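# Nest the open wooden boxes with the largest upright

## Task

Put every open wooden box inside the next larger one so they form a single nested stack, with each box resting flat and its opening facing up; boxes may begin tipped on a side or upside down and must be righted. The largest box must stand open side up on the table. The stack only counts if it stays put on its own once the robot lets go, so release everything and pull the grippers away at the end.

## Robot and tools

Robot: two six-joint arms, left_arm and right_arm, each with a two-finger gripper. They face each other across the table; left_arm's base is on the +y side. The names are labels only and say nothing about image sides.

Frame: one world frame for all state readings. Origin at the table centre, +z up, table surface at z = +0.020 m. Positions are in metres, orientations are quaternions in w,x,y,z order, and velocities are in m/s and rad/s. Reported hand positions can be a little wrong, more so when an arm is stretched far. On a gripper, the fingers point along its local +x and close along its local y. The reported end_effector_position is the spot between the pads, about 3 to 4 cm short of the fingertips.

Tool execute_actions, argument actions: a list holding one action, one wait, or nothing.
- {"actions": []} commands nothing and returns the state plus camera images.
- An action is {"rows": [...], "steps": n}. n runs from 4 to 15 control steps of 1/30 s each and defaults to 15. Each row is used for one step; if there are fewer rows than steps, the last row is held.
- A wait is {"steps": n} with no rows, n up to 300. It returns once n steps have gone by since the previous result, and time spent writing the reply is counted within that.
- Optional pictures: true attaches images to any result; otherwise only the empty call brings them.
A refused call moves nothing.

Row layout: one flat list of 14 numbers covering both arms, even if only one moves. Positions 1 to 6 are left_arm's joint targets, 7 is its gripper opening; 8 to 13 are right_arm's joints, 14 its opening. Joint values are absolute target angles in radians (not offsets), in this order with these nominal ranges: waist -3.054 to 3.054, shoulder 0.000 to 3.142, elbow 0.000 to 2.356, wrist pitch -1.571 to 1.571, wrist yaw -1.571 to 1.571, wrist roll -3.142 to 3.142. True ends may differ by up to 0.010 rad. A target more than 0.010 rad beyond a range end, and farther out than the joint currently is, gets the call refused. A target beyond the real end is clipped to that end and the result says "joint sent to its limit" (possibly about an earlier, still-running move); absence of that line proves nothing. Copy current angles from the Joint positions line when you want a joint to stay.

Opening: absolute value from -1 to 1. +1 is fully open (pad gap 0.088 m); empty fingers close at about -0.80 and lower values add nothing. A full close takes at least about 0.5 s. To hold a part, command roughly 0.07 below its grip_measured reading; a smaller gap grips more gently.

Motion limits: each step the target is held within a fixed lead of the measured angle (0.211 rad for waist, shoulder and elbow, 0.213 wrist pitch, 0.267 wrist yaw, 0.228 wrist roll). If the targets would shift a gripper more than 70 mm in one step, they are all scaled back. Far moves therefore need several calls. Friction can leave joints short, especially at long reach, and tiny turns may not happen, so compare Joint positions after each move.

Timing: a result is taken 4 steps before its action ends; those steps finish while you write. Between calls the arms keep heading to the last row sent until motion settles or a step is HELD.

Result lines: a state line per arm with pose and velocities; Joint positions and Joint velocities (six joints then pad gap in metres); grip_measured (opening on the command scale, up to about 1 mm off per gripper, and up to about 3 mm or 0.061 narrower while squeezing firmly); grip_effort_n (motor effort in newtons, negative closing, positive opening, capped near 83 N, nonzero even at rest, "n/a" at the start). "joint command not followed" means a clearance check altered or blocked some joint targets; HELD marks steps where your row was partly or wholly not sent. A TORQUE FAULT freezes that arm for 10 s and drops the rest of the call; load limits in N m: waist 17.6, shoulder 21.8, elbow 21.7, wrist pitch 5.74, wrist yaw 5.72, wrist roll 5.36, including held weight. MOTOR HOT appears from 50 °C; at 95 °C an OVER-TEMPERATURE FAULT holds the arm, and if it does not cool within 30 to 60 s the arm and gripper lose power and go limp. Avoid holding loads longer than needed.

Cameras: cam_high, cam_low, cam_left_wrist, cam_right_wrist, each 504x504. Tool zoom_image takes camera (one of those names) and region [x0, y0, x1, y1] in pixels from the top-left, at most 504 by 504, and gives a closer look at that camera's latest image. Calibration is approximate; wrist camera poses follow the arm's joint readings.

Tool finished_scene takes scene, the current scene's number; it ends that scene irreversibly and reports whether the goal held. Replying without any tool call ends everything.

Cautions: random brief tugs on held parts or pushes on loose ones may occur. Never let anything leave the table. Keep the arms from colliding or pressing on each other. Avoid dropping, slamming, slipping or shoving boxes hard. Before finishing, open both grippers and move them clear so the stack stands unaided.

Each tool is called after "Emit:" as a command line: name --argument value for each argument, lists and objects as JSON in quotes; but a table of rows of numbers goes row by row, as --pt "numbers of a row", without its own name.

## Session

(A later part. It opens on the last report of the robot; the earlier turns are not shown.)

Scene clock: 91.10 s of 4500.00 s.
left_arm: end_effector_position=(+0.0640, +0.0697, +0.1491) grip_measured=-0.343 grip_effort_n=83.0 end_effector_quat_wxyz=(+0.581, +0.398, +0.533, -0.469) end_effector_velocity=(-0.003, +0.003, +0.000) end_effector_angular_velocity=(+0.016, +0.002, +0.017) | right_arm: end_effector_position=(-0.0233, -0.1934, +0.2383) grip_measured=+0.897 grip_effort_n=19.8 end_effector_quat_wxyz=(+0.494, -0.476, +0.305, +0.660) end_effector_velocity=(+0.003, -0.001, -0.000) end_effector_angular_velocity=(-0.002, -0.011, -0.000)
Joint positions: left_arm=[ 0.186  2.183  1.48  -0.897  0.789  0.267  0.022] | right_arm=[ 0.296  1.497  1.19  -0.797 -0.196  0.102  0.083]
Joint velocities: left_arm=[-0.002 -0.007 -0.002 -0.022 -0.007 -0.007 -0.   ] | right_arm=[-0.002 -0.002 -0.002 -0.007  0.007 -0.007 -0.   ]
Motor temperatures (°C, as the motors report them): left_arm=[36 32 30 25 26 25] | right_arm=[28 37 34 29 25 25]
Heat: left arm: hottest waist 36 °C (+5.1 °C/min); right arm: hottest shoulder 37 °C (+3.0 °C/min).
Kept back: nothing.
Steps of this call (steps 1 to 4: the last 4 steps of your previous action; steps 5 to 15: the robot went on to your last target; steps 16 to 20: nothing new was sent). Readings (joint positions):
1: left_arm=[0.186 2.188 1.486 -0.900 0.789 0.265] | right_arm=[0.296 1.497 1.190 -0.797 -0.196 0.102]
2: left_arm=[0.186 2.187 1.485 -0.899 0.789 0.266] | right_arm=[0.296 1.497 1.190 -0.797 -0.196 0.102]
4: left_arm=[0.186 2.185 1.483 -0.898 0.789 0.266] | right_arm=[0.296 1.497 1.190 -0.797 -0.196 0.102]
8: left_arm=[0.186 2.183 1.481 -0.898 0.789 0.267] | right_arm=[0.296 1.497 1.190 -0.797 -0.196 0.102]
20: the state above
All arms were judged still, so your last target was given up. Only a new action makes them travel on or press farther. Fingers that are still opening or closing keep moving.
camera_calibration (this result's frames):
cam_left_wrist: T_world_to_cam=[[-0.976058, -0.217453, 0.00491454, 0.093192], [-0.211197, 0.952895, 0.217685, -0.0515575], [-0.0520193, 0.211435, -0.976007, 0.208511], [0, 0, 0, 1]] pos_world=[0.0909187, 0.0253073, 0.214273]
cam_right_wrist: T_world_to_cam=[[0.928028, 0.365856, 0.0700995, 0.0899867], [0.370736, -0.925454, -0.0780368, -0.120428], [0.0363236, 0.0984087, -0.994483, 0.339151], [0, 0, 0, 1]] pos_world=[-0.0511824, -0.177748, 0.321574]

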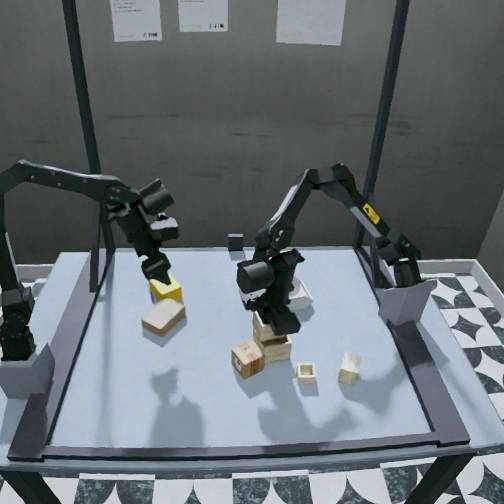

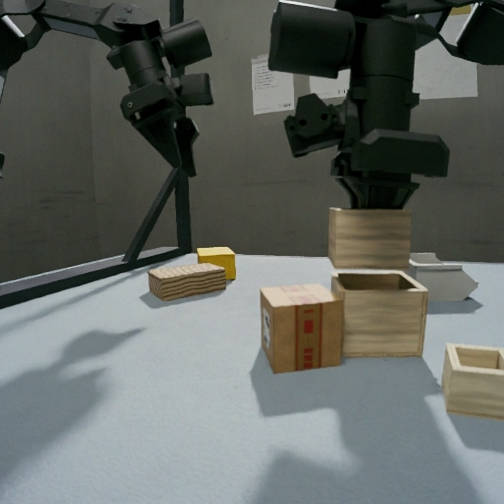

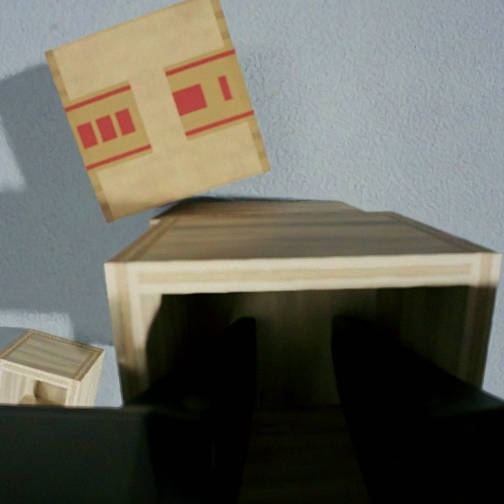

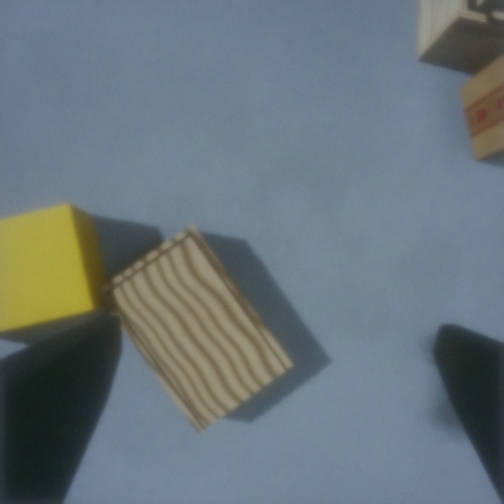

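Emit:
execute_actions --actions '[{"rows":[[0.206,2.19,1.455,-0.883,0.79,0.29,0.0,0.3,1.5,1.2,-0.8,-0.2,0.1,0.9]],"steps":15}]'

Emit:
execute_actions --actions '[{"steps":15}]' --pictures true

Emit:
zoom_image --camera "cam_low" --region '[250,170,450,370]'

Scene clock: 91.80 s of 4500.00 s.
left_arm: end_effector_position=(+0.0690, +0.0748, +0.1492) grip_measured=-0.343 grip_effort_n=83.0 end_effector_quat_wxyz=(+0.582, +0.398, +0.530, -0.470) end_effector_velocity=(-0.003, +0.004, -0.002) end_effector_angular_velocity=(+0.008, +0.017, +0.030) | right_arm: end_effector_position=(-0.0233, -0.1934, +0.2383) grip_measured=+0.897 grip_effort_n=19.3 end_effector_quat_wxyz=(+0.494, -0.476, +0.305, +0.660) end_effector_velocity=(+0.003, -0.006, -0.003) end_effector_angular_velocity=(-0.026, -0.005, -0.001)
Joint positions: left_arm=[ 0.2    2.183  1.461 -0.885  0.789  0.286  0.022] | right_arm=[ 0.296  1.497  1.19  -0.797 -0.196  0.102  0.083]
Joint velocities: left_arm=[-0.002 -0.002 -0.012 -0.007  0.007 -0.022  0.   ] | right_arm=[-0.002 -0.002 -0.007 -0.022 -0.007 -0.007 -0.   ]
Motor temperatures (°C, as the motors report them): left_arm=[36 33 30 25 26 25] | right_arm=[28 37 34 29 25 25]
Heat: left arm: hottest waist 36 °C (+5.0 °C/min); right arm: hottest shoulder 37 °C (+3.0 °C/min).
Steps of this call (steps 1 to 10: nothing new was sent; steps 11 to 21: the first 11 steps of this action). Readings (joint positions):
11: left_arm=[0.186 2.183 1.478 -0.895 0.789 0.269] | right_arm=[0.296 1.497 1.190 -0.797 -0.196 0.102]
12: left_arm=[0.187 2.183 1.475 -0.892 0.789 0.274] | right_arm=[0.296 1.497 1.190 -0.797 -0.196 0.102]
14: left_arm=[0.192 2.183 1.469 -0.890 0.789 0.279] | right_arm=[0.296 1.497 1.190 -0.797 -0.196 0.102]
18: left_arm=[0.199 2.183 1.461 -0.887 0.789 0.284] | right_arm=[0.296 1.497 1.190 -0.797 -0.196 0.102]
21: the state above

Scene clock: 92.30 s of 4500.00 s.
left_arm: end_effector_position=(+0.0691, +0.0751, +0.1490) grip_measured=-0.343 grip_effort_n=83.0 end_effector_quat_wxyz=(+0.582, +0.398, +0.531, -0.470) end_effector_velocity=(-0.003, +0.003, +0.001) end_effector_angular_velocity=(+0.008, +0.015, +0.008) | right_arm: end_effector_position=(-0.0233, -0.1934, +0.2383) grip_measured=+0.897 grip_effort_n=18.8 end_effector_quat_wxyz=(+0.494, -0.476, +0.305, +0.660) end_effector_velocity=(+0.001, -0.002, -0.000) end_effector_angular_velocity=(-0.009, +0.006, -0.009)
Joint positions: left_arm=[ 0.2    2.183  1.46  -0.885  0.789  0.287  0.022] | right_arm=[ 0.296  1.497  1.19  -0.797 -0.196  0.102  0.083]
Joint velocities: left_arm=[ 0.002 -0.002 -0.002 -0.022  0.007  0.007 -0.   ] | right_arm=[-0.002 -0.002 -0.002 -0.007 -0.007  0.007 -0.   ]
Motor temperatures (°C, as the motors report them): left_arm=[36 33 30 25 26 25] | right_arm=[28 37 34 29 25 25]
Heat: left arm: hottest waist 36 °C (+5.1 °C/min); right arm: hottest shoulder 37 °C (+3.0 °C/min).
Kept back: nothing.
Steps of this call (steps 1 to 4: the last 4 steps of your previous action; steps 5 to 15: the robot went on to your last target). Readings (joint positions):
1: left_arm=[0.200 2.183 1.461 -0.885 0.789 0.286] | right_arm=[0.296 1.497 1.190 -0.797 -0.196 0.102]
2: left_arm=[0.200 2.183 1.461 -0.885 0.789 0.286] | right_arm=[0.296 1.497 1.190 -0.797 -0.196 0.102]
4: left_arm=[0.200 2.183 1.460 -0.885 0.789 0.287] | right_arm=[0.296 1.497 1.190 -0.797 -0.196 0.102]
8: left_arm=[0.200 2.183 1.460 -0.885 0.789 0.287] | right_arm=[0.296 1.497 1.190 -0.797 -0.196 0.102]
15: the state above
All arms were judged still, so your last target was given up. Only a new action makes them travel on or press farther. Fingers that are still opening or closing keep moving.
camera_calibration (this result's frames):
cam_left_wrist: T_world_to_cam=[[-0.976977, -0.213315, 0.00360474, 0.0992147], [-0.207641, 0.954599, 0.213601, -0.0553403], [-0.0490054, 0.207934, -0.976914, 0.207729], [0, 0, 0, 1]] pos_world=[0.0956194, 0.0307978, 0.214397]
cam_right_wrist: T_world_to_cam=[[0.928028, 0.365856, 0.0700995, 0.0899867], [0.370736, -0.925454, -0.0780368, -0.120428], [0.0363236, 0.0984087, -0.994483, 0.339151], [0, 0, 0, 1]] pos_world=[-0.0511824, -0.177748, 0.321574]

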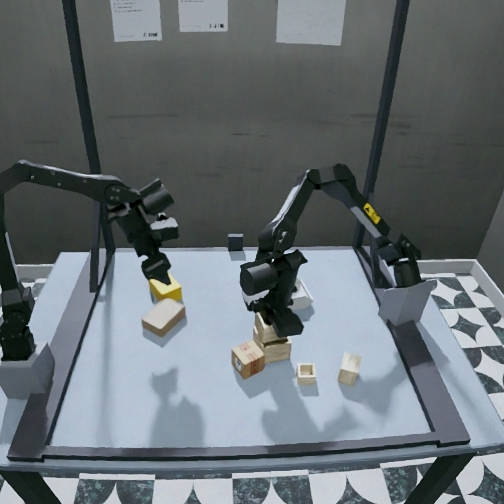

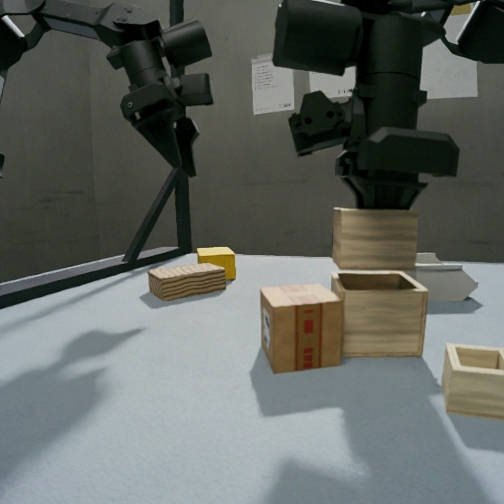

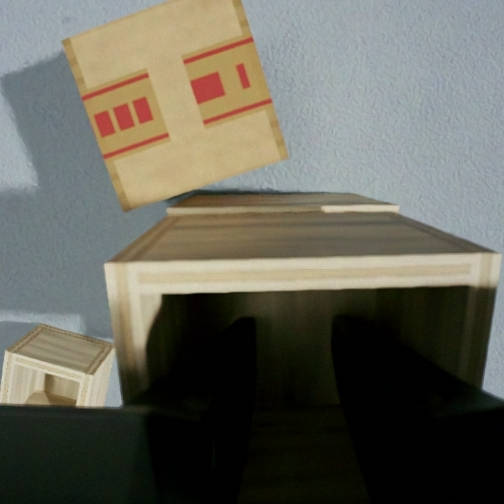

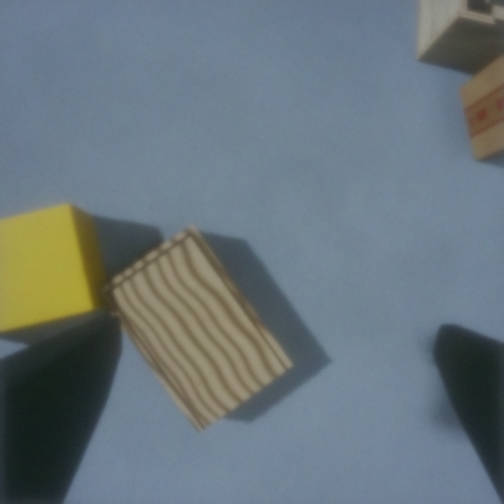

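Region (250, 170, 450, 370) of cam_low's 504x504 image, scaled by 2.520, with more detail than that image has.

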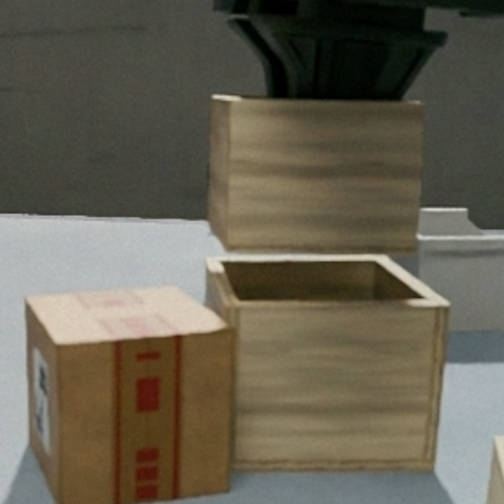

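Emit:
execute_actions --actions '[{"rows":[[0.182,2.2,1.44,-0.845,0.79,0.263,0.0,0.3,1.5,1.2,-0.8,-0.2,0.1,0.9]],"steps":15}]'

Emit:
execute_actions --actions '[{"steps":12}]' --pictures true

Emit:
zoom_image --camera "cam_left_wrist" --region '[100,150,460,300]'

Scene clock: 92.90 s of 4500.00 s.
left_arm: end_effector_position=(+0.0676, +0.0737, +0.1392) grip_measured=-0.343 grip_effort_n=83.0 end_effector_quat_wxyz=(+0.580, +0.401, +0.531, -0.471) end_effector_velocity=(+0.000, -0.000, -0.000) end_effector_angular_velocity=(+0.001, -0.006, +0.016) | right_arm: end_effector_position=(-0.0233, -0.1934, +0.2383) grip_measured=+0.897 grip_effort_n=18.8 end_effector_quat_wxyz=(+0.494, -0.476, +0.305, +0.660) end_effector_velocity=(-0.000, -0.006, -0.002) end_effector_angular_velocity=(-0.028, +0.008, +0.006)
Joint positions: left_arm=[ 0.18   2.191  1.445 -0.849  0.789  0.268  0.022] | right_arm=[ 0.296  1.497  1.19  -0.797 -0.196  0.102  0.083]
Joint velocities: left_arm=[-0.002 -0.002 -0.002  0.007 -0.007 -0.022 -0.   ] | right_arm=[-0.002 -0.002 -0.002 -0.022 -0.022 -0.007 -0.   ]
Motor temperatures (°C, as the motors report them): left_arm=[36 32 30 25 26 25] | right_arm=[28 37 34 29 25 25]
Heat: left arm: hottest waist 36 °C (+5.0 °C/min); right arm: hottest shoulder 37 °C (+3.0 °C/min).
Steps of this call (steps 1 to 7: nothing new was sent; steps 8 to 18: the first 11 steps of this action). Readings (joint positions):
8: left_arm=[0.199 2.184 1.458 -0.881 0.789 0.287] | right_arm=[0.296 1.497 1.190 -0.797 -0.196 0.102]
9: left_arm=[0.198 2.184 1.455 -0.872 0.789 0.283] | right_arm=[0.296 1.497 1.190 -0.797 -0.196 0.102]
11: left_arm=[0.192 2.186 1.452 -0.861 0.789 0.276] | right_arm=[0.296 1.497 1.190 -0.797 -0.196 0.102]
15: left_arm=[0.181 2.190 1.446 -0.852 0.789 0.269] | right_arm=[0.296 1.497 1.190 -0.797 -0.196 0.102]
18: the state above

Scene clock: 93.30 s of 4500.00 s.
left_arm: end_effector_position=(+0.0678, +0.0735, +0.1392) grip_measured=-0.343 grip_effort_n=83.0 end_effector_quat_wxyz=(+0.580, +0.400, +0.530, -0.471) end_effector_velocity=(-0.002, +0.003, +0.000) end_effector_angular_velocity=(+0.016, +0.002, +0.017) | right_arm: end_effector_position=(-0.0233, -0.1934, +0.2383) grip_measured=+0.897 grip_effort_n=19.3 end_effector_quat_wxyz=(+0.494, -0.476, +0.305, +0.660) end_effector_velocity=(+0.002, -0.001, +0.000) end_effector_angular_velocity=(-0.008, +0.006, -0.013)
Joint positions: left_arm=[ 0.18   2.191  1.445 -0.847  0.789  0.266  0.022] | right_arm=[ 0.296  1.497  1.19  -0.797 -0.196  0.102  0.083]
Joint velocities: left_arm=[-0.002 -0.002  0.002 -0.022 -0.007 -0.007 -0.   ] | right_arm=[-0.007 -0.002 -0.002 -0.007 -0.007  0.007 -0.   ]
Motor temperatures (°C, as the motors report them): left_arm=[36 32 30 25 26 25] | right_arm=[28 37 34 29 25 25]
Heat: left arm: hottest waist 36 °C (+5.1 °C/min); right arm: hottest shoulder 37 °C (+3.0 °C/min).
Kept back: nothing.
Steps of this call (steps 1 to 4: the last 4 steps of your previous action; steps 5 to 12: the robot went on to your last target). Readings (joint positions):
1: left_arm=[0.180 2.191 1.445 -0.848 0.789 0.267] | right_arm=[0.296 1.497 1.190 -0.797 -0.196 0.102]
2: left_arm=[0.180 2.191 1.445 -0.848 0.789 0.267] | right_arm=[0.296 1.497 1.190 -0.797 -0.196 0.102]
4: left_arm=[0.180 2.191 1.445 -0.848 0.789 0.266] | right_arm=[0.296 1.497 1.190 -0.797 -0.196 0.102]
8: left_arm=[0.180 2.191 1.445 -0.847 0.789 0.266] | right_arm=[0.296 1.497 1.190 -0.797 -0.196 0.102]
12: the state above
camera_calibration (this result's frames):
cam_left_wrist: T_world_to_cam=[[-0.977974, -0.2087, 0.0033883, 0.0974516], [-0.203036, 0.954944, 0.216469, -0.0527494], [-0.0484129, 0.211013, -0.976284, 0.198099], [0, 0, 0, 1]] pos_world=[0.0941857, 0.0289092, 0.20449]
cam_right_wrist: T_world_to_cam=[[0.928028, 0.365856, 0.0700995, 0.0899867], [0.370736, -0.925454, -0.0780368, -0.120428], [0.0363236, 0.0984087, -0.994483, 0.339151], [0, 0, 0, 1]] pos_world=[-0.0511824, -0.177748, 0.321574]

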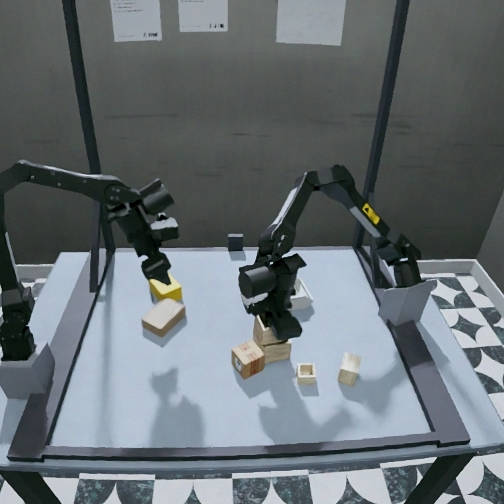

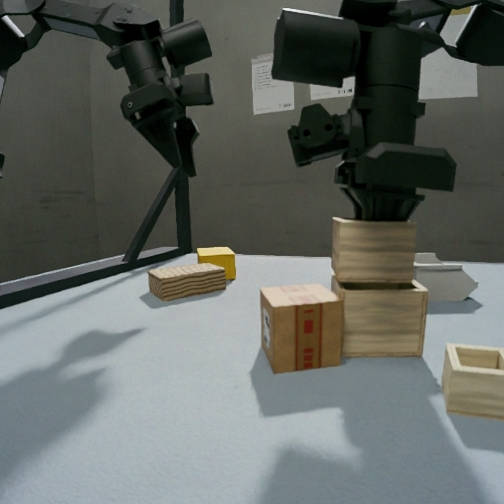

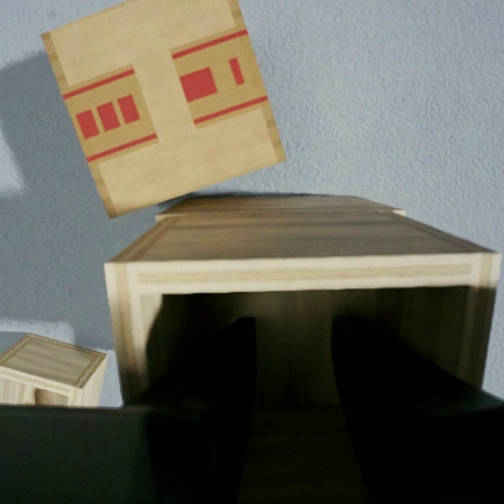

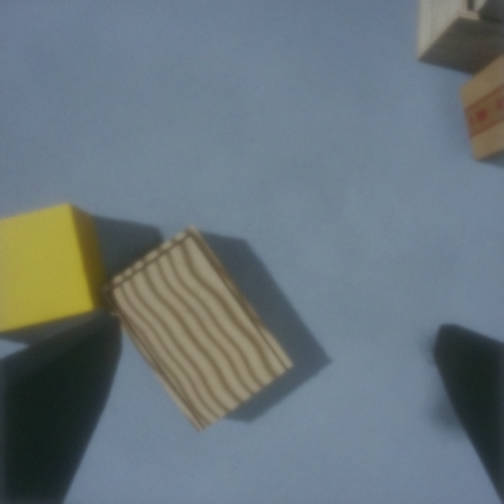

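Region (100, 150, 460, 300) of cam_left_wrist's 504x504 image, scaled by 1.400, with more detail than that image has; it fills the top 210 rows of this view, and the rest is white.

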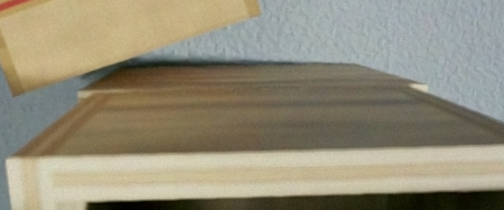

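Emit:
execute_actions --actions '[{"rows":[[0.183,2.172,1.422,-0.84,0.79,0.268,0.0,0.3,1.5,1.2,-0.8,-0.2,0.1,0.9]],"steps":15}]'

Emit:
execute_actions --actions '[{"steps":12}]' --pictures true

Emit:
zoom_image --camera "cam_left_wrist" --region '[100,150,460,300]'

Emit:
zoom_image --camera "cam_low" --region '[300,230,450,330]'

Scene clock: 93.87 s of 4500.00 s.
left_arm: end_effector_position=(+0.0679, +0.0779, +0.1362) grip_measured=-0.343 grip_effort_n=83.0 end_effector_quat_wxyz=(+0.579, +0.399, +0.535, -0.468) end_effector_velocity=(-0.003, +0.006, +0.001) end_effector_angular_velocity=(+0.023, -0.010, +0.019) | right_arm: end_effector_position=(-0.0233, -0.1934, +0.2383) grip_measured=+0.897 grip_effort_n=18.8 end_effector_quat_wxyz=(+0.494, -0.476, +0.305, +0.660) end_effector_velocity=(-0.002, -0.003, +0.001) end_effector_angular_velocity=(-0.009, +0.010, +0.025)
Joint positions: left_arm=[ 0.18   2.19   1.428 -0.842  0.789  0.266  0.022] | right_arm=[ 0.296  1.497  1.19  -0.797 -0.196  0.102  0.083]
Joint velocities: left_arm=[-0.002 -0.017 -0.012 -0.022 -0.022 -0.007 -0.   ] | right_arm=[-0.002 -0.007 -0.002 -0.007 -0.022 -0.022 -0.   ]
Motor temperatures (°C, as the motors report them): left_arm=[36 32 30 25 26 25] | right_arm=[28 37 34 29 25 25]
Heat: left arm: hottest waist 36 °C (+5.0 °C/min); right arm: hottest shoulder 37 °C (+3.0 °C/min).
Steps of this call (steps 1 to 6: the robot went on to your last target; steps 7 to 17: the first 11 steps of this action). Readings (joint positions):
7: left_arm=[0.180 2.191 1.443 -0.846 0.789 0.266] | right_arm=[0.296 1.497 1.190 -0.797 -0.196 0.102]
8: left_arm=[0.180 2.191 1.440 -0.844 0.789 0.266] | right_arm=[0.296 1.497 1.190 -0.797 -0.196 0.102]
10: left_arm=[0.180 2.191 1.435 -0.844 0.789 0.266] | right_arm=[0.296 1.497 1.190 -0.797 -0.196 0.102]
14: left_arm=[0.180 2.191 1.428 -0.843 0.789 0.266] | right_arm=[0.296 1.497 1.190 -0.797 -0.196 0.102]
17: the state above

Scene clock: 94.27 s of 4500.00 s.
left_arm: end_effector_position=(+0.0676, +0.0780, +0.1364) grip_measured=-0.343 grip_effort_n=83.0 end_effector_quat_wxyz=(+0.579, +0.399, +0.535, -0.468) end_effector_velocity=(+0.002, +0.003, +0.001) end_effector_angular_velocity=(+0.014, -0.017, +0.001) | right_arm: end_effector_position=(-0.0233, -0.1934, +0.2383) grip_measured=+0.897 grip_effort_n=18.8 end_effector_quat_wxyz=(+0.494, -0.476, +0.305, +0.660) end_effector_velocity=(+0.003, -0.001, -0.000) end_effector_angular_velocity=(-0.002, -0.011, -0.000)
Joint positions: left_arm=[ 0.18   2.188  1.427 -0.842  0.789  0.266  0.022] | right_arm=[ 0.296  1.497  1.19  -0.797 -0.196  0.102  0.083]
Joint velocities: left_arm=[ 0.002 -0.002 -0.002 -0.007 -0.022  0.007 -0.   ] | right_arm=[-0.002 -0.002 -0.002 -0.007  0.007 -0.007 -0.   ]
Motor temperatures (°C, as the motors report them): left_arm=[36 33 30 25 26 25] | right_arm=[28 37 34 29 25 25]
Heat: left arm: hottest waist 36 °C (+5.1 °C/min); right arm: hottest shoulder 37 °C (+3.0 °C/min).
Kept back: nothing.
Steps of this call (steps 1 to 4: the last 4 steps of your previous action; steps 5 to 12: the robot went on to your last target). Readings (joint positions):
1: left_arm=[0.180 2.189 1.427 -0.842 0.789 0.266] | right_arm=[0.296 1.497 1.190 -0.797 -0.196 0.102]
2: left_arm=[0.180 2.189 1.427 -0.842 0.789 0.266] | right_arm=[0.296 1.497 1.190 -0.797 -0.196 0.102]
4: left_arm=[0.180 2.188 1.427 -0.842 0.789 0.266] | right_arm=[0.296 1.497 1.190 -0.797 -0.196 0.102]
8: left_arm=[0.180 2.188 1.427 -0.842 0.789 0.266] | right_arm=[0.296 1.497 1.190 -0.797 -0.196 0.102]
12: the state above
camera_calibration (this result's frames):
cam_left_wrist: T_world_to_cam=[[-0.976459, -0.215608, 0.006417, 0.0982383], [-0.208745, 0.952035, 0.223728, -0.0568903], [-0.0543468, 0.217122, -0.97463, 0.194166], [0, 0, 0, 1]] pos_world=[0.0946024, 0.0331847, 0.201338]
cam_right_wrist: T_world_to_cam=[[0.928028, 0.365856, 0.0700995, 0.0899867], [0.370736, -0.925454, -0.0780368, -0.120428], [0.0363236, 0.0984087, -0.994483, 0.339151], [0, 0, 0, 1]] pos_world=[-0.0511824, -0.177748, 0.321574]

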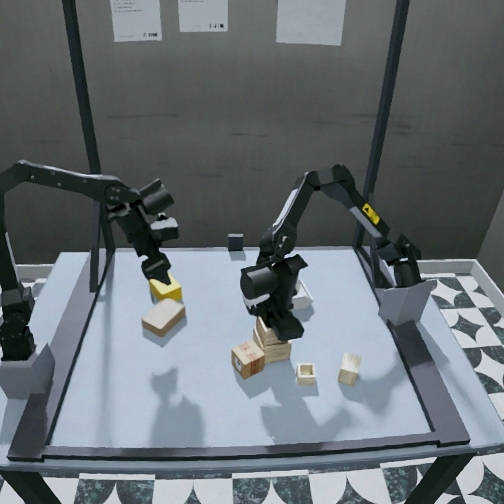

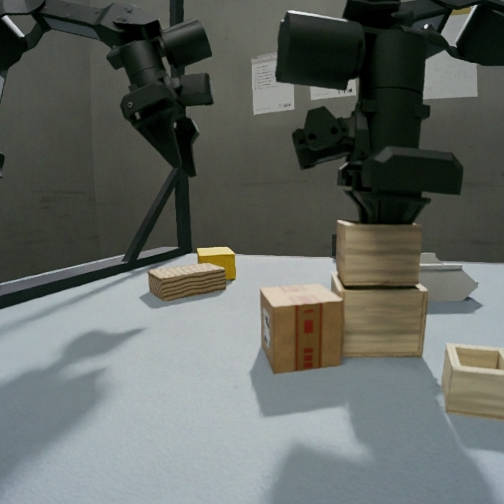

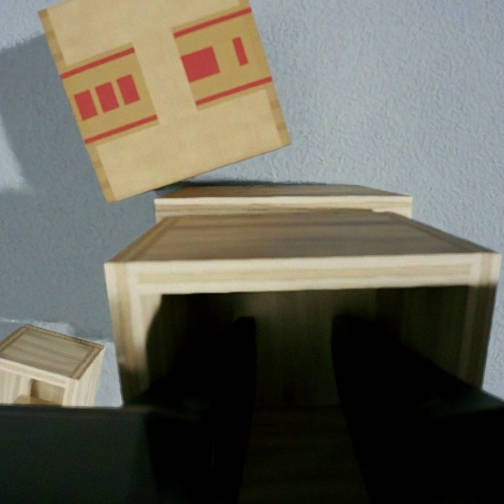

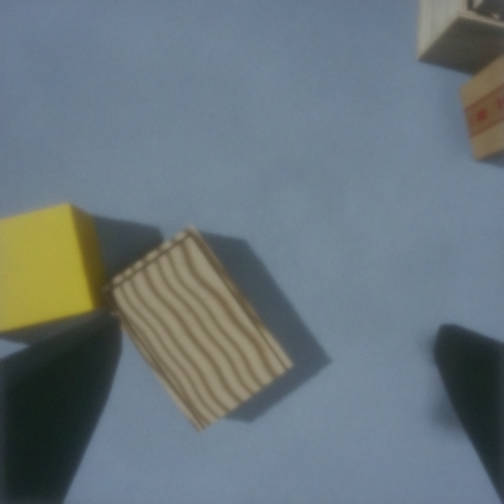

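Region (100, 150, 460, 300) of cam_left_wrist's 504x504 image, scaled by 1.400, with more detail than that image has; it fills the top 210 rows of this view, and the rest is white.

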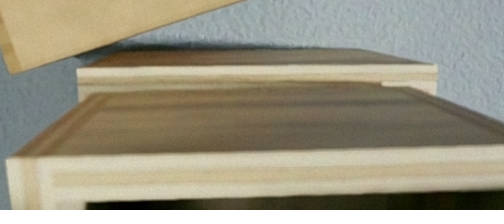

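Region (300, 230, 450, 330) of cam_low's 504x504 image, scaled by 3.360, with more detail than that image has.

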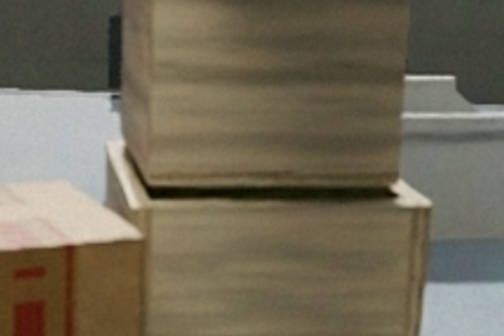

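Emit:
execute_actions --actions '[{"rows":[[0.162,2.205,1.407,-0.80,0.79,0.243,0.0,0.3,1.5,1.2,-0.8,-0.2,0.1,0.9]],"steps":15}]'

Emit:
execute_actions --actions '[{"steps":12}]' --pictures true

Emit:
zoom_image --camera "cam_low" --region '[300,200,450,330]'

Scene clock: 94.80 s of 4500.00 s.
left_arm: end_effector_position=(+0.0671, +0.0756, +0.1308) grip_measured=-0.342 grip_effort_n=83.0 end_effector_quat_wxyz=(+0.580, +0.401, +0.531, -0.471) end_effector_velocity=(+0.003, -0.002, +0.001) end_effector_angular_velocity=(-0.012, -0.015, -0.005) | right_arm: end_effector_position=(-0.0233, -0.1934, +0.2383) grip_measured=+0.897 grip_effort_n=18.8 end_effector_quat_wxyz=(+0.494, -0.476, +0.305, +0.660) end_effector_velocity=(+0.003, -0.002, -0.002) end_effector_angular_velocity=(-0.007, -0.013, -0.002)
Joint positions: left_arm=[ 0.167  2.19   1.414 -0.805  0.789  0.248  0.022] | right_arm=[ 0.296  1.497  1.19  -0.797 -0.196  0.102  0.083]
Joint velocities: left_arm=[ 0.002 -0.002 -0.002  0.022 -0.007 -0.007 -0.   ] | right_arm=[-0.002 -0.002 -0.007 -0.007  0.007 -0.007 -0.   ]
Motor temperatures (°C, as the motors report them): left_arm=[36 33 30 25 26 25] | right_arm=[28 37 34 29 25 25]
Heat: left arm: hottest waist 36 °C (+5.0 °C/min); right arm: hottest shoulder 37 °C (+3.0 °C/min).
Steps of this call (steps 1 to 5: the robot went on to your last target; steps 6 to 16: the first 11 steps of this action). Readings (joint positions):
6: left_arm=[0.179 2.188 1.425 -0.838 0.789 0.265] | right_arm=[0.296 1.497 1.190 -0.797 -0.196 0.102]
7: left_arm=[0.178 2.188 1.422 -0.828 0.789 0.262] | right_arm=[0.296 1.497 1.190 -0.797 -0.196 0.102]
9: left_arm=[0.172 2.188 1.418 -0.817 0.789 0.256] | right_arm=[0.296 1.497 1.190 -0.797 -0.196 0.102]
13: left_arm=[0.167 2.189 1.415 -0.807 0.789 0.250] | right_arm=[0.296 1.497 1.190 -0.797 -0.196 0.102]
16: the state above

Scene clock: 95.20 s of 4500.00 s.
left_arm: end_effector_position=(+0.0673, +0.0754, +0.1307) grip_measured=-0.342 grip_effort_n=83.0 end_effector_quat_wxyz=(+0.580, +0.400, +0.530, -0.471) end_effector_velocity=(-0.001, +0.002, -0.001) end_effector_angular_velocity=(+0.010, -0.002, +0.011) | right_arm: end_effector_position=(-0.0233, -0.1934, +0.2383) grip_measured=+0.897 grip_effort_n=19.3 end_effector_quat_wxyz=(+0.494, -0.476, +0.305, +0.660) end_effector_velocity=(+0.001, -0.002, -0.000) end_effector_angular_velocity=(-0.009, +0.001, +0.005)
Joint positions: left_arm=[ 0.167  2.19   1.414 -0.803  0.79   0.247  0.022] | right_arm=[ 0.296  1.497  1.19  -0.797 -0.196  0.102  0.083]
Joint velocities: left_arm=[-0.002 -0.002 -0.002 -0.007 -0.007 -0.007 -0.   ] | right_arm=[-0.002 -0.002 -0.002 -0.007 -0.007 -0.007  0.   ]
Motor temperatures (°C, as the motors report them): left_arm=[36 33 30 25 26 25] | right_arm=[28 37 34 29 25 25]
Heat: left arm: hottest waist 36 °C (+4.1 °C/min); right arm: hottest shoulder 37 °C (+3.0 °C/min).
Kept back: nothing.
Steps of this call (steps 1 to 4: the last 4 steps of your previous action; steps 5 to 12: the robot went on to your last target). Readings (joint positions):
1: left_arm=[0.167 2.190 1.414 -0.805 0.789 0.248] | right_arm=[0.296 1.497 1.190 -0.797 -0.196 0.102]
2: left_arm=[0.167 2.190 1.414 -0.804 0.789 0.247] | right_arm=[0.296 1.497 1.190 -0.797 -0.196 0.102]
4: left_arm=[0.167 2.190 1.414 -0.804 0.790 0.247] | right_arm=[0.296 1.497 1.190 -0.797 -0.196 0.102]
8: left_arm=[0.167 2.190 1.414 -0.803 0.790 0.247] | right_arm=[0.296 1.497 1.190 -0.797 -0.196 0.102]
12: the state above
camera_calibration (this result's frames):
cam_left_wrist: T_world_to_cam=[[-0.977939, -0.208855, 0.00382252, 0.0973021], [-0.203124, 0.955059, 0.215878, -0.0528047], [-0.0487378, 0.210339, -0.976413, 0.189452], [0, 0, 0, 1]] pos_world=[0.093663, 0.0309046, 0.19601]
cam_right_wrist: T_world_to_cam=[[0.928028, 0.365856, 0.0700995, 0.0899867], [0.370736, -0.925454, -0.0780368, -0.120428], [0.0363236, 0.0984087, -0.994483, 0.339151], [0, 0, 0, 1]] pos_world=[-0.0511824, -0.177748, 0.321574]

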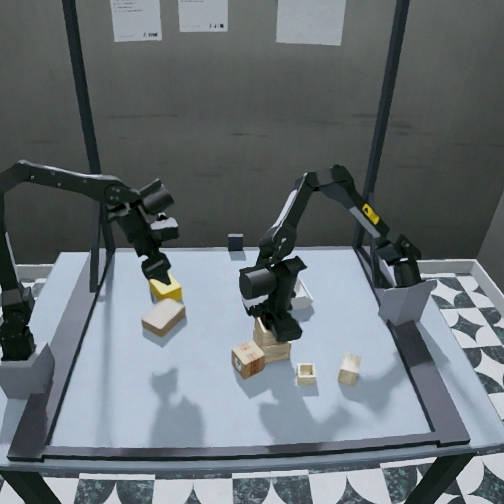

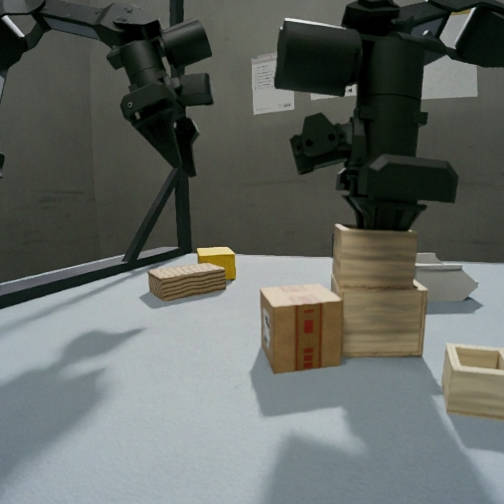

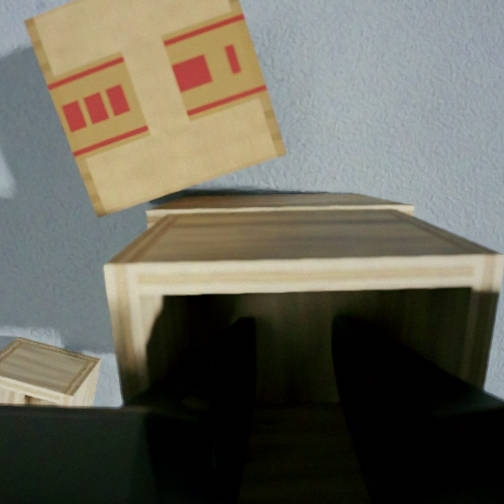

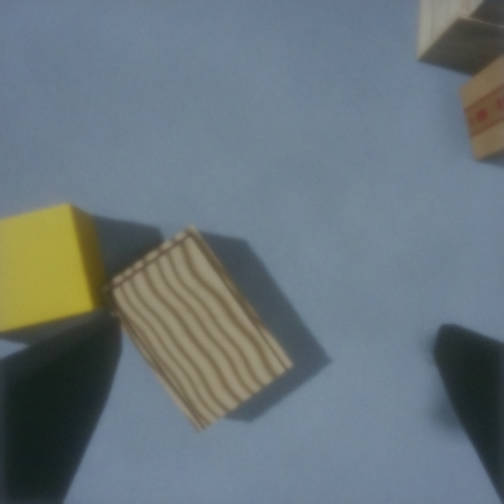

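Region (300, 200, 450, 330) of cam_low's 504x504 image, scaled by 3.360, with more detail than that image has; it fills the top 437 rows of this view, and the rest is white.

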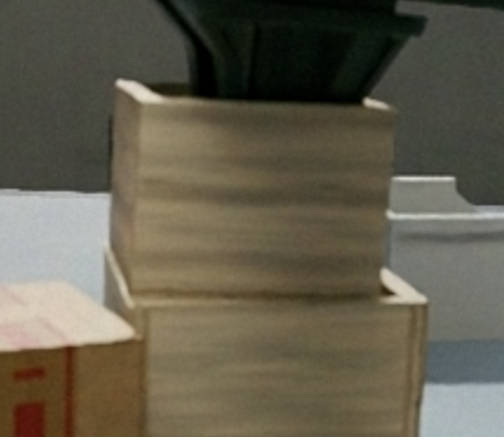

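Emit:
execute_actions --actions '[{"rows":[[0.18,2.185,1.393,-0.80,0.79,0.26,0.0,0.3,1.5,1.2,-0.8,-0.2,0.1,0.9]],"steps":15}]'

Emit:
execute_actions --actions '[{"steps":12}]' --pictures true

Emit:
zoom_image --camera "cam_low" --region '[300,200,450,330]'

Scene clock: 95.73 s of 4500.00 s.
left_arm: end_effector_position=(+0.0695, +0.0793, +0.1305) grip_measured=-0.342 grip_effort_n=83.0 end_effector_quat_wxyz=(+0.580, +0.399, +0.531, -0.471) end_effector_velocity=(-0.001, +0.003, -0.002) end_effector_angular_velocity=(+0.013, -0.002, -0.000) | right_arm: end_effector_position=(-0.0233, -0.1934, +0.2383) grip_measured=+0.897 grip_effort_n=19.3 end_effector_quat_wxyz=(+0.494, -0.476, +0.305, +0.660) end_effector_velocity=(+0.002, -0.001, +0.001) end_effector_angular_velocity=(+0.003, -0.015, +0.015)
Joint positions: left_arm=[ 0.175  2.19   1.402 -0.8    0.791  0.256  0.022] | right_arm=[ 0.296  1.497  1.19  -0.797 -0.196  0.102  0.083]
Joint velocities: left_arm=[-0.002 -0.002 -0.007 -0.007 -0.007  0.007 -0.   ] | right_arm=[-0.002 -0.007 -0.002 -0.007  0.007 -0.022 -0.   ]
Motor temperatures (°C, as the motors report them): left_arm=[36 33 30 25 26 25] | right_arm=[28 37 34 29 25 25]
Heat: left arm: hottest waist 36 °C (+4.0 °C/min); right arm: hottest shoulder 37 °C (+3.0 °C/min).
Steps of this call (steps 1 to 5: the robot went on to your last target; steps 6 to 16: the first 11 steps of this action). Readings (joint positions):
6: left_arm=[0.167 2.190 1.413 -0.802 0.790 0.247] | right_arm=[0.296 1.497 1.190 -0.797 -0.196 0.102]
7: left_arm=[0.167 2.190 1.411 -0.802 0.790 0.247] | right_arm=[0.296 1.497 1.190 -0.797 -0.196 0.102]
9: left_arm=[0.170 2.190 1.407 -0.800 0.791 0.251] | right_arm=[0.296 1.497 1.190 -0.797 -0.196 0.102]
13: left_arm=[0.175 2.190 1.403 -0.800 0.791 0.255] | right_arm=[0.296 1.497 1.190 -0.797 -0.196 0.102]
16: the state above

Scene clock: 96.13 s of 4500.00 s.
left_arm: end_effector_position=(+0.0697, +0.0794, +0.1306) grip_measured=-0.342 grip_effort_n=83.0 end_effector_quat_wxyz=(+0.580, +0.399, +0.531, -0.471) end_effector_velocity=(-0.000, +0.004, -0.000) end_effector_angular_velocity=(+0.023, -0.010, +0.019) | right_arm: end_effector_position=(-0.0233, -0.1934, +0.2383) grip_measured=+0.897 grip_effort_n=19.8 end_effector_quat_wxyz=(+0.494, -0.476, +0.305, +0.660) end_effector_velocity=(+0.004, -0.004, -0.003) end_effector_angular_velocity=(-0.024, -0.011, +0.008)
Joint positions: left_arm=[ 0.175  2.19   1.401 -0.8    0.791  0.257  0.022] | right_arm=[ 0.296  1.497  1.19  -0.797 -0.196  0.102  0.083]
Joint velocities: left_arm=[-0.002 -0.002  0.002 -0.022 -0.022 -0.007 -0.   ] | right_arm=[-0.007  0.002 -0.002 -0.022 -0.007 -0.022 -0.   ]
Motor temperatures (°C, as the motors report them): left_arm=[36 33 30 25 26 25] | right_arm=[28 37 34 29 25 25]
Heat: left arm: hottest waist 36 °C (+4.1 °C/min); right arm: hottest shoulder 37 °C (+3.0 °C/min).
Kept back: nothing.
Steps of this call (steps 1 to 4: the last 4 steps of your previous action; steps 5 to 12: the robot went on to your last target). Readings (joint positions):
1: left_arm=[0.175 2.190 1.402 -0.800 0.791 0.256] | right_arm=[0.296 1.497 1.190 -0.797 -0.196 0.102]
2: left_arm=[0.175 2.190 1.402 -0.800 0.791 0.257] | right_arm=[0.296 1.497 1.190 -0.797 -0.196 0.102]
4: left_arm=[0.175 2.190 1.402 -0.800 0.791 0.257] | right_arm=[0.296 1.497 1.190 -0.797 -0.196 0.102]
8: left_arm=[0.175 2.190 1.401 -0.800 0.791 0.257] | right_arm=[0.296 1.497 1.190 -0.797 -0.196 0.102]
12: the state above
camera_calibration (this result's frames):
cam_left_wrist: T_world_to_cam=[[-0.977479, -0.210951, 0.0058679, 0.100353], [-0.204725, 0.954642, 0.216207, -0.055998], [-0.0512109, 0.210137, -0.97633, 0.18879], [0, 0, 0, 1]] pos_world=[0.0962965, 0.0349558, 0.19584]
cam_right_wrist: T_world_to_cam=[[0.928028, 0.365856, 0.0700995, 0.0899867], [0.370736, -0.925454, -0.0780368, -0.120428], [0.0363236, 0.0984087, -0.994483, 0.339151], [0, 0, 0, 1]] pos_world=[-0.0511824, -0.177748, 0.321574]

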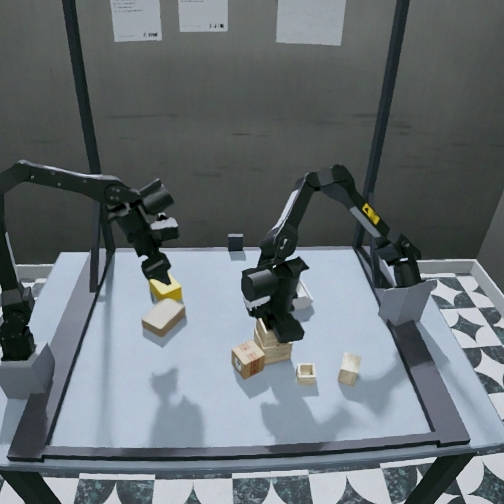

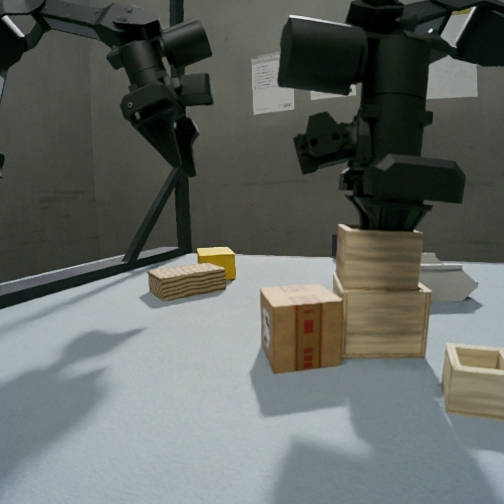

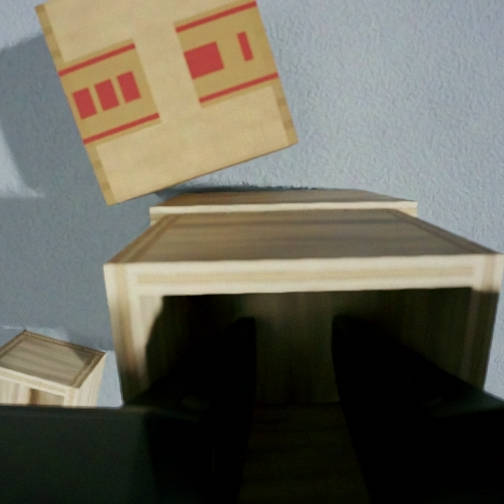

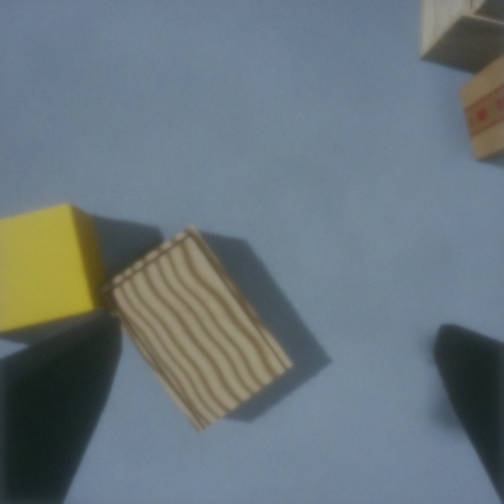

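Region (300, 200, 450, 330) of cam_low's 504x504 image, scaled by 3.360, with more detail than that image has; it fills the top 437 rows of this view, and the rest is white.

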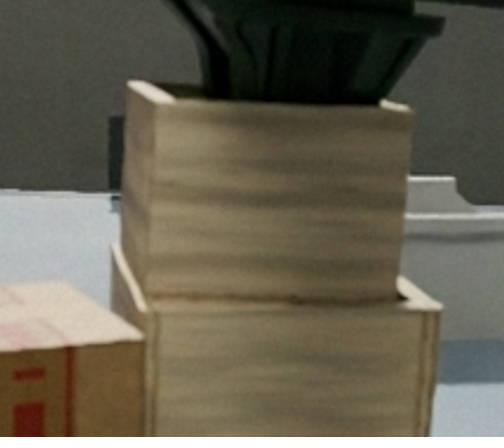

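Emit:
execute_actions --actions '[{"rows":[[0.156,2.214,1.378,-0.76,0.79,0.233,0.0,0.3,1.5,1.2,-0.8,-0.2,0.1,0.9]],"steps":15}]'

Emit:
execute_actions --actions '[{"steps":12}]' --pictures true

Scene clock: 97.63 s of 4500.00 s.
left_arm: end_effector_position=(+0.0714, +0.0769, +0.1285) grip_measured=-0.341 grip_effort_n=83.0 end_effector_quat_wxyz=(+0.585, +0.396, +0.526, -0.474) end_effector_velocity=(+0.000, +0.001, -0.001) end_effector_angular_velocity=(+0.003, -0.006, +0.005) | right_arm: end_effector_position=(-0.0233, -0.1934, +0.2383) grip_measured=+0.897 grip_effort_n=19.3 end_effector_quat_wxyz=(+0.494, -0.476, +0.305, +0.660) end_effector_velocity=(+0.001, -0.002, -0.000) end_effector_angular_velocity=(-0.009, +0.001, +0.005)
Joint positions: left_arm=[ 0.172  2.19   1.391 -0.764  0.793  0.238  0.022] | right_arm=[ 0.296  1.497  1.19  -0.797 -0.196  0.102  0.083]
Joint velocities: left_arm=[-0.002 -0.002 -0.007  0.007 -0.007 -0.007 -0.   ] | right_arm=[-0.002 -0.002 -0.002 -0.007 -0.007 -0.007 -0.   ]
Motor temperatures (°C, as the motors report them): left_arm=[36 33 30 25 26 25] | right_arm=[28 37 34 29 25 25]
Heat: left arm: hottest waist 36 °C (+4.0 °C/min); right arm: hottest shoulder 37 °C (+3.0 °C/min).
Steps of this call (steps 1 to 15: the robot went on to your last target; steps 16 to 34: nothing new was sent; steps 35 to 45: the first 11 steps of this action). Readings (joint positions):
35: left_arm=[0.175 2.190 1.400 -0.797 0.791 0.257] | right_arm=[0.296 1.497 1.190 -0.797 -0.196 0.102]
36: left_arm=[0.174 2.190 1.397 -0.790 0.791 0.253] | right_arm=[0.296 1.497 1.190 -0.797 -0.196 0.102]
38: left_arm=[0.173 2.190 1.393 -0.778 0.793 0.247] | right_arm=[0.296 1.497 1.190 -0.797 -0.196 0.102]
42: left_arm=[0.172 2.190 1.392 -0.766 0.793 0.240] | right_arm=[0.296 1.497 1.190 -0.797 -0.196 0.102]
45: the state above

Scene clock: 98.03 s of 4500.00 s.
left_arm: end_effector_position=(+0.0714, +0.0767, +0.1283) grip_measured=-0.341 grip_effort_n=83.0 end_effector_quat_wxyz=(+0.585, +0.396, +0.526, -0.474) end_effector_velocity=(-0.002, +0.001, +0.001) end_effector_angular_velocity=(+0.006, -0.004, +0.008) | right_arm: end_effector_position=(-0.0233, -0.1934, +0.2383) grip_measured=+0.897 grip_effort_n=19.8 end_effector_quat_wxyz=(+0.494, -0.476, +0.305, +0.660) end_effector_velocity=(+0.004, +0.001, -0.000) end_effector_angular_velocity=(+0.008, -0.008, -0.002)
Joint positions: left_arm=[ 0.172  2.19   1.391 -0.762  0.793  0.236  0.022] | right_arm=[ 0.296  1.497  1.19  -0.797 -0.196  0.102  0.083]
Joint velocities: left_arm=[-0.002 -0.007 -0.002 -0.007 -0.007 -0.007 -0.   ] | right_arm=[-0.007 -0.002 -0.007  0.007  0.007 -0.007 -0.   ]
Motor temperatures (°C, as the motors report them): left_arm=[36 32 30 25 26 25] | right_arm=[28 37 34 29 25 25]
Heat: left arm: hottest waist 36 °C (+4.1 °C/min); right arm: hottest shoulder 37 °C (+3.0 °C/min).
Kept back: nothing.
Steps of this call (steps 1 to 4: the last 4 steps of your previous action; steps 5 to 12: the robot went on to your last target). Readings (joint positions):
1: left_arm=[0.172 2.190 1.391 -0.763 0.793 0.237] | right_arm=[0.296 1.497 1.190 -0.797 -0.196 0.102]
2: left_arm=[0.172 2.190 1.391 -0.763 0.793 0.237] | right_arm=[0.296 1.497 1.190 -0.797 -0.196 0.102]
4: left_arm=[0.172 2.190 1.391 -0.762 0.793 0.237] | right_arm=[0.296 1.497 1.190 -0.797 -0.196 0.102]
8: left_arm=[0.172 2.190 1.391 -0.762 0.793 0.237] | right_arm=[0.296 1.497 1.190 -0.797 -0.196 0.102]
12: the state above
camera_calibration (this result's frames):
cam_left_wrist: T_world_to_cam=[[-0.977522, -0.210809, 0.00302841, 0.101858], [-0.205967, 0.957938, 0.199832, -0.050587], [-0.0450275, 0.194717, -0.979825, 0.188471], [0, 0, 0, 1]] pos_world=[0.0976357, 0.0332334, 0.194469]
cam_right_wrist: T_world_to_cam=[[0.928028, 0.365856, 0.0700995, 0.0899867], [0.370736, -0.925454, -0.0780368, -0.120428], [0.0363236, 0.0984087, -0.994483, 0.339151], [0, 0, 0, 1]] pos_world=[-0.0511824, -0.177748, 0.321574]

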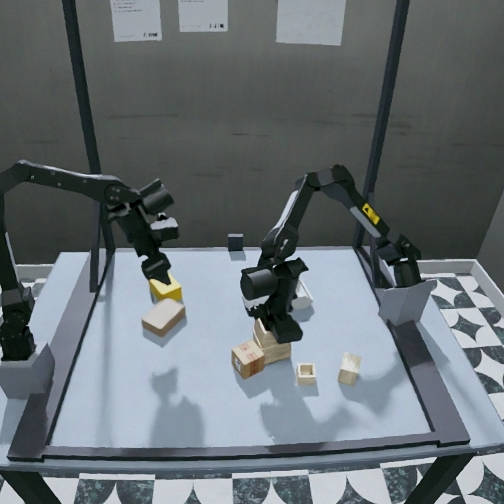

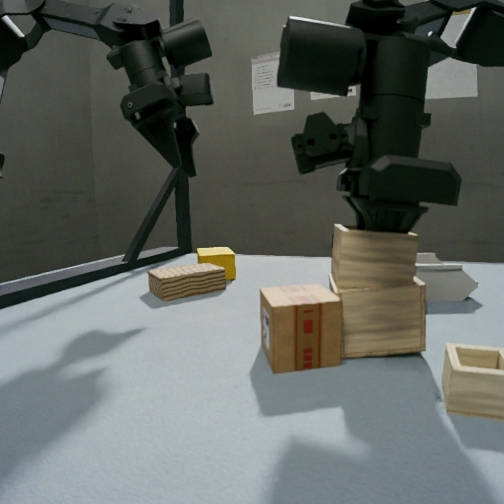

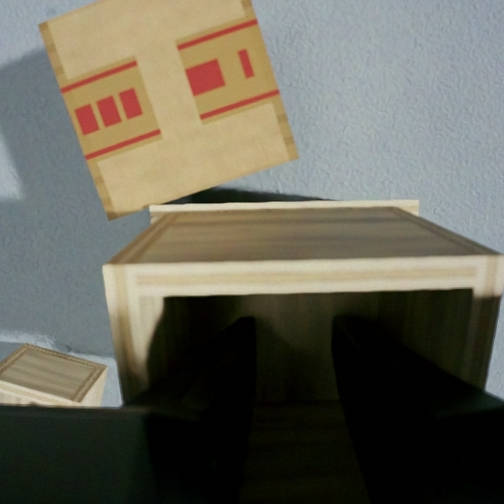

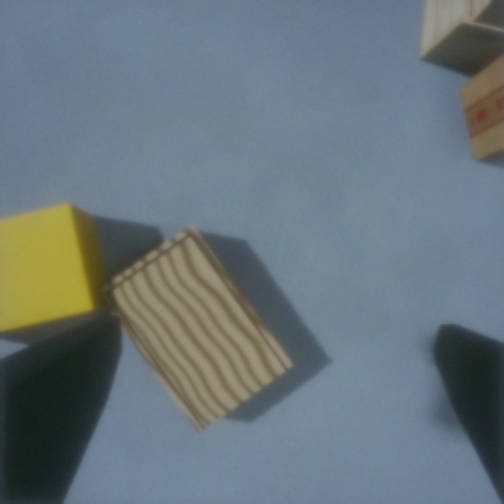

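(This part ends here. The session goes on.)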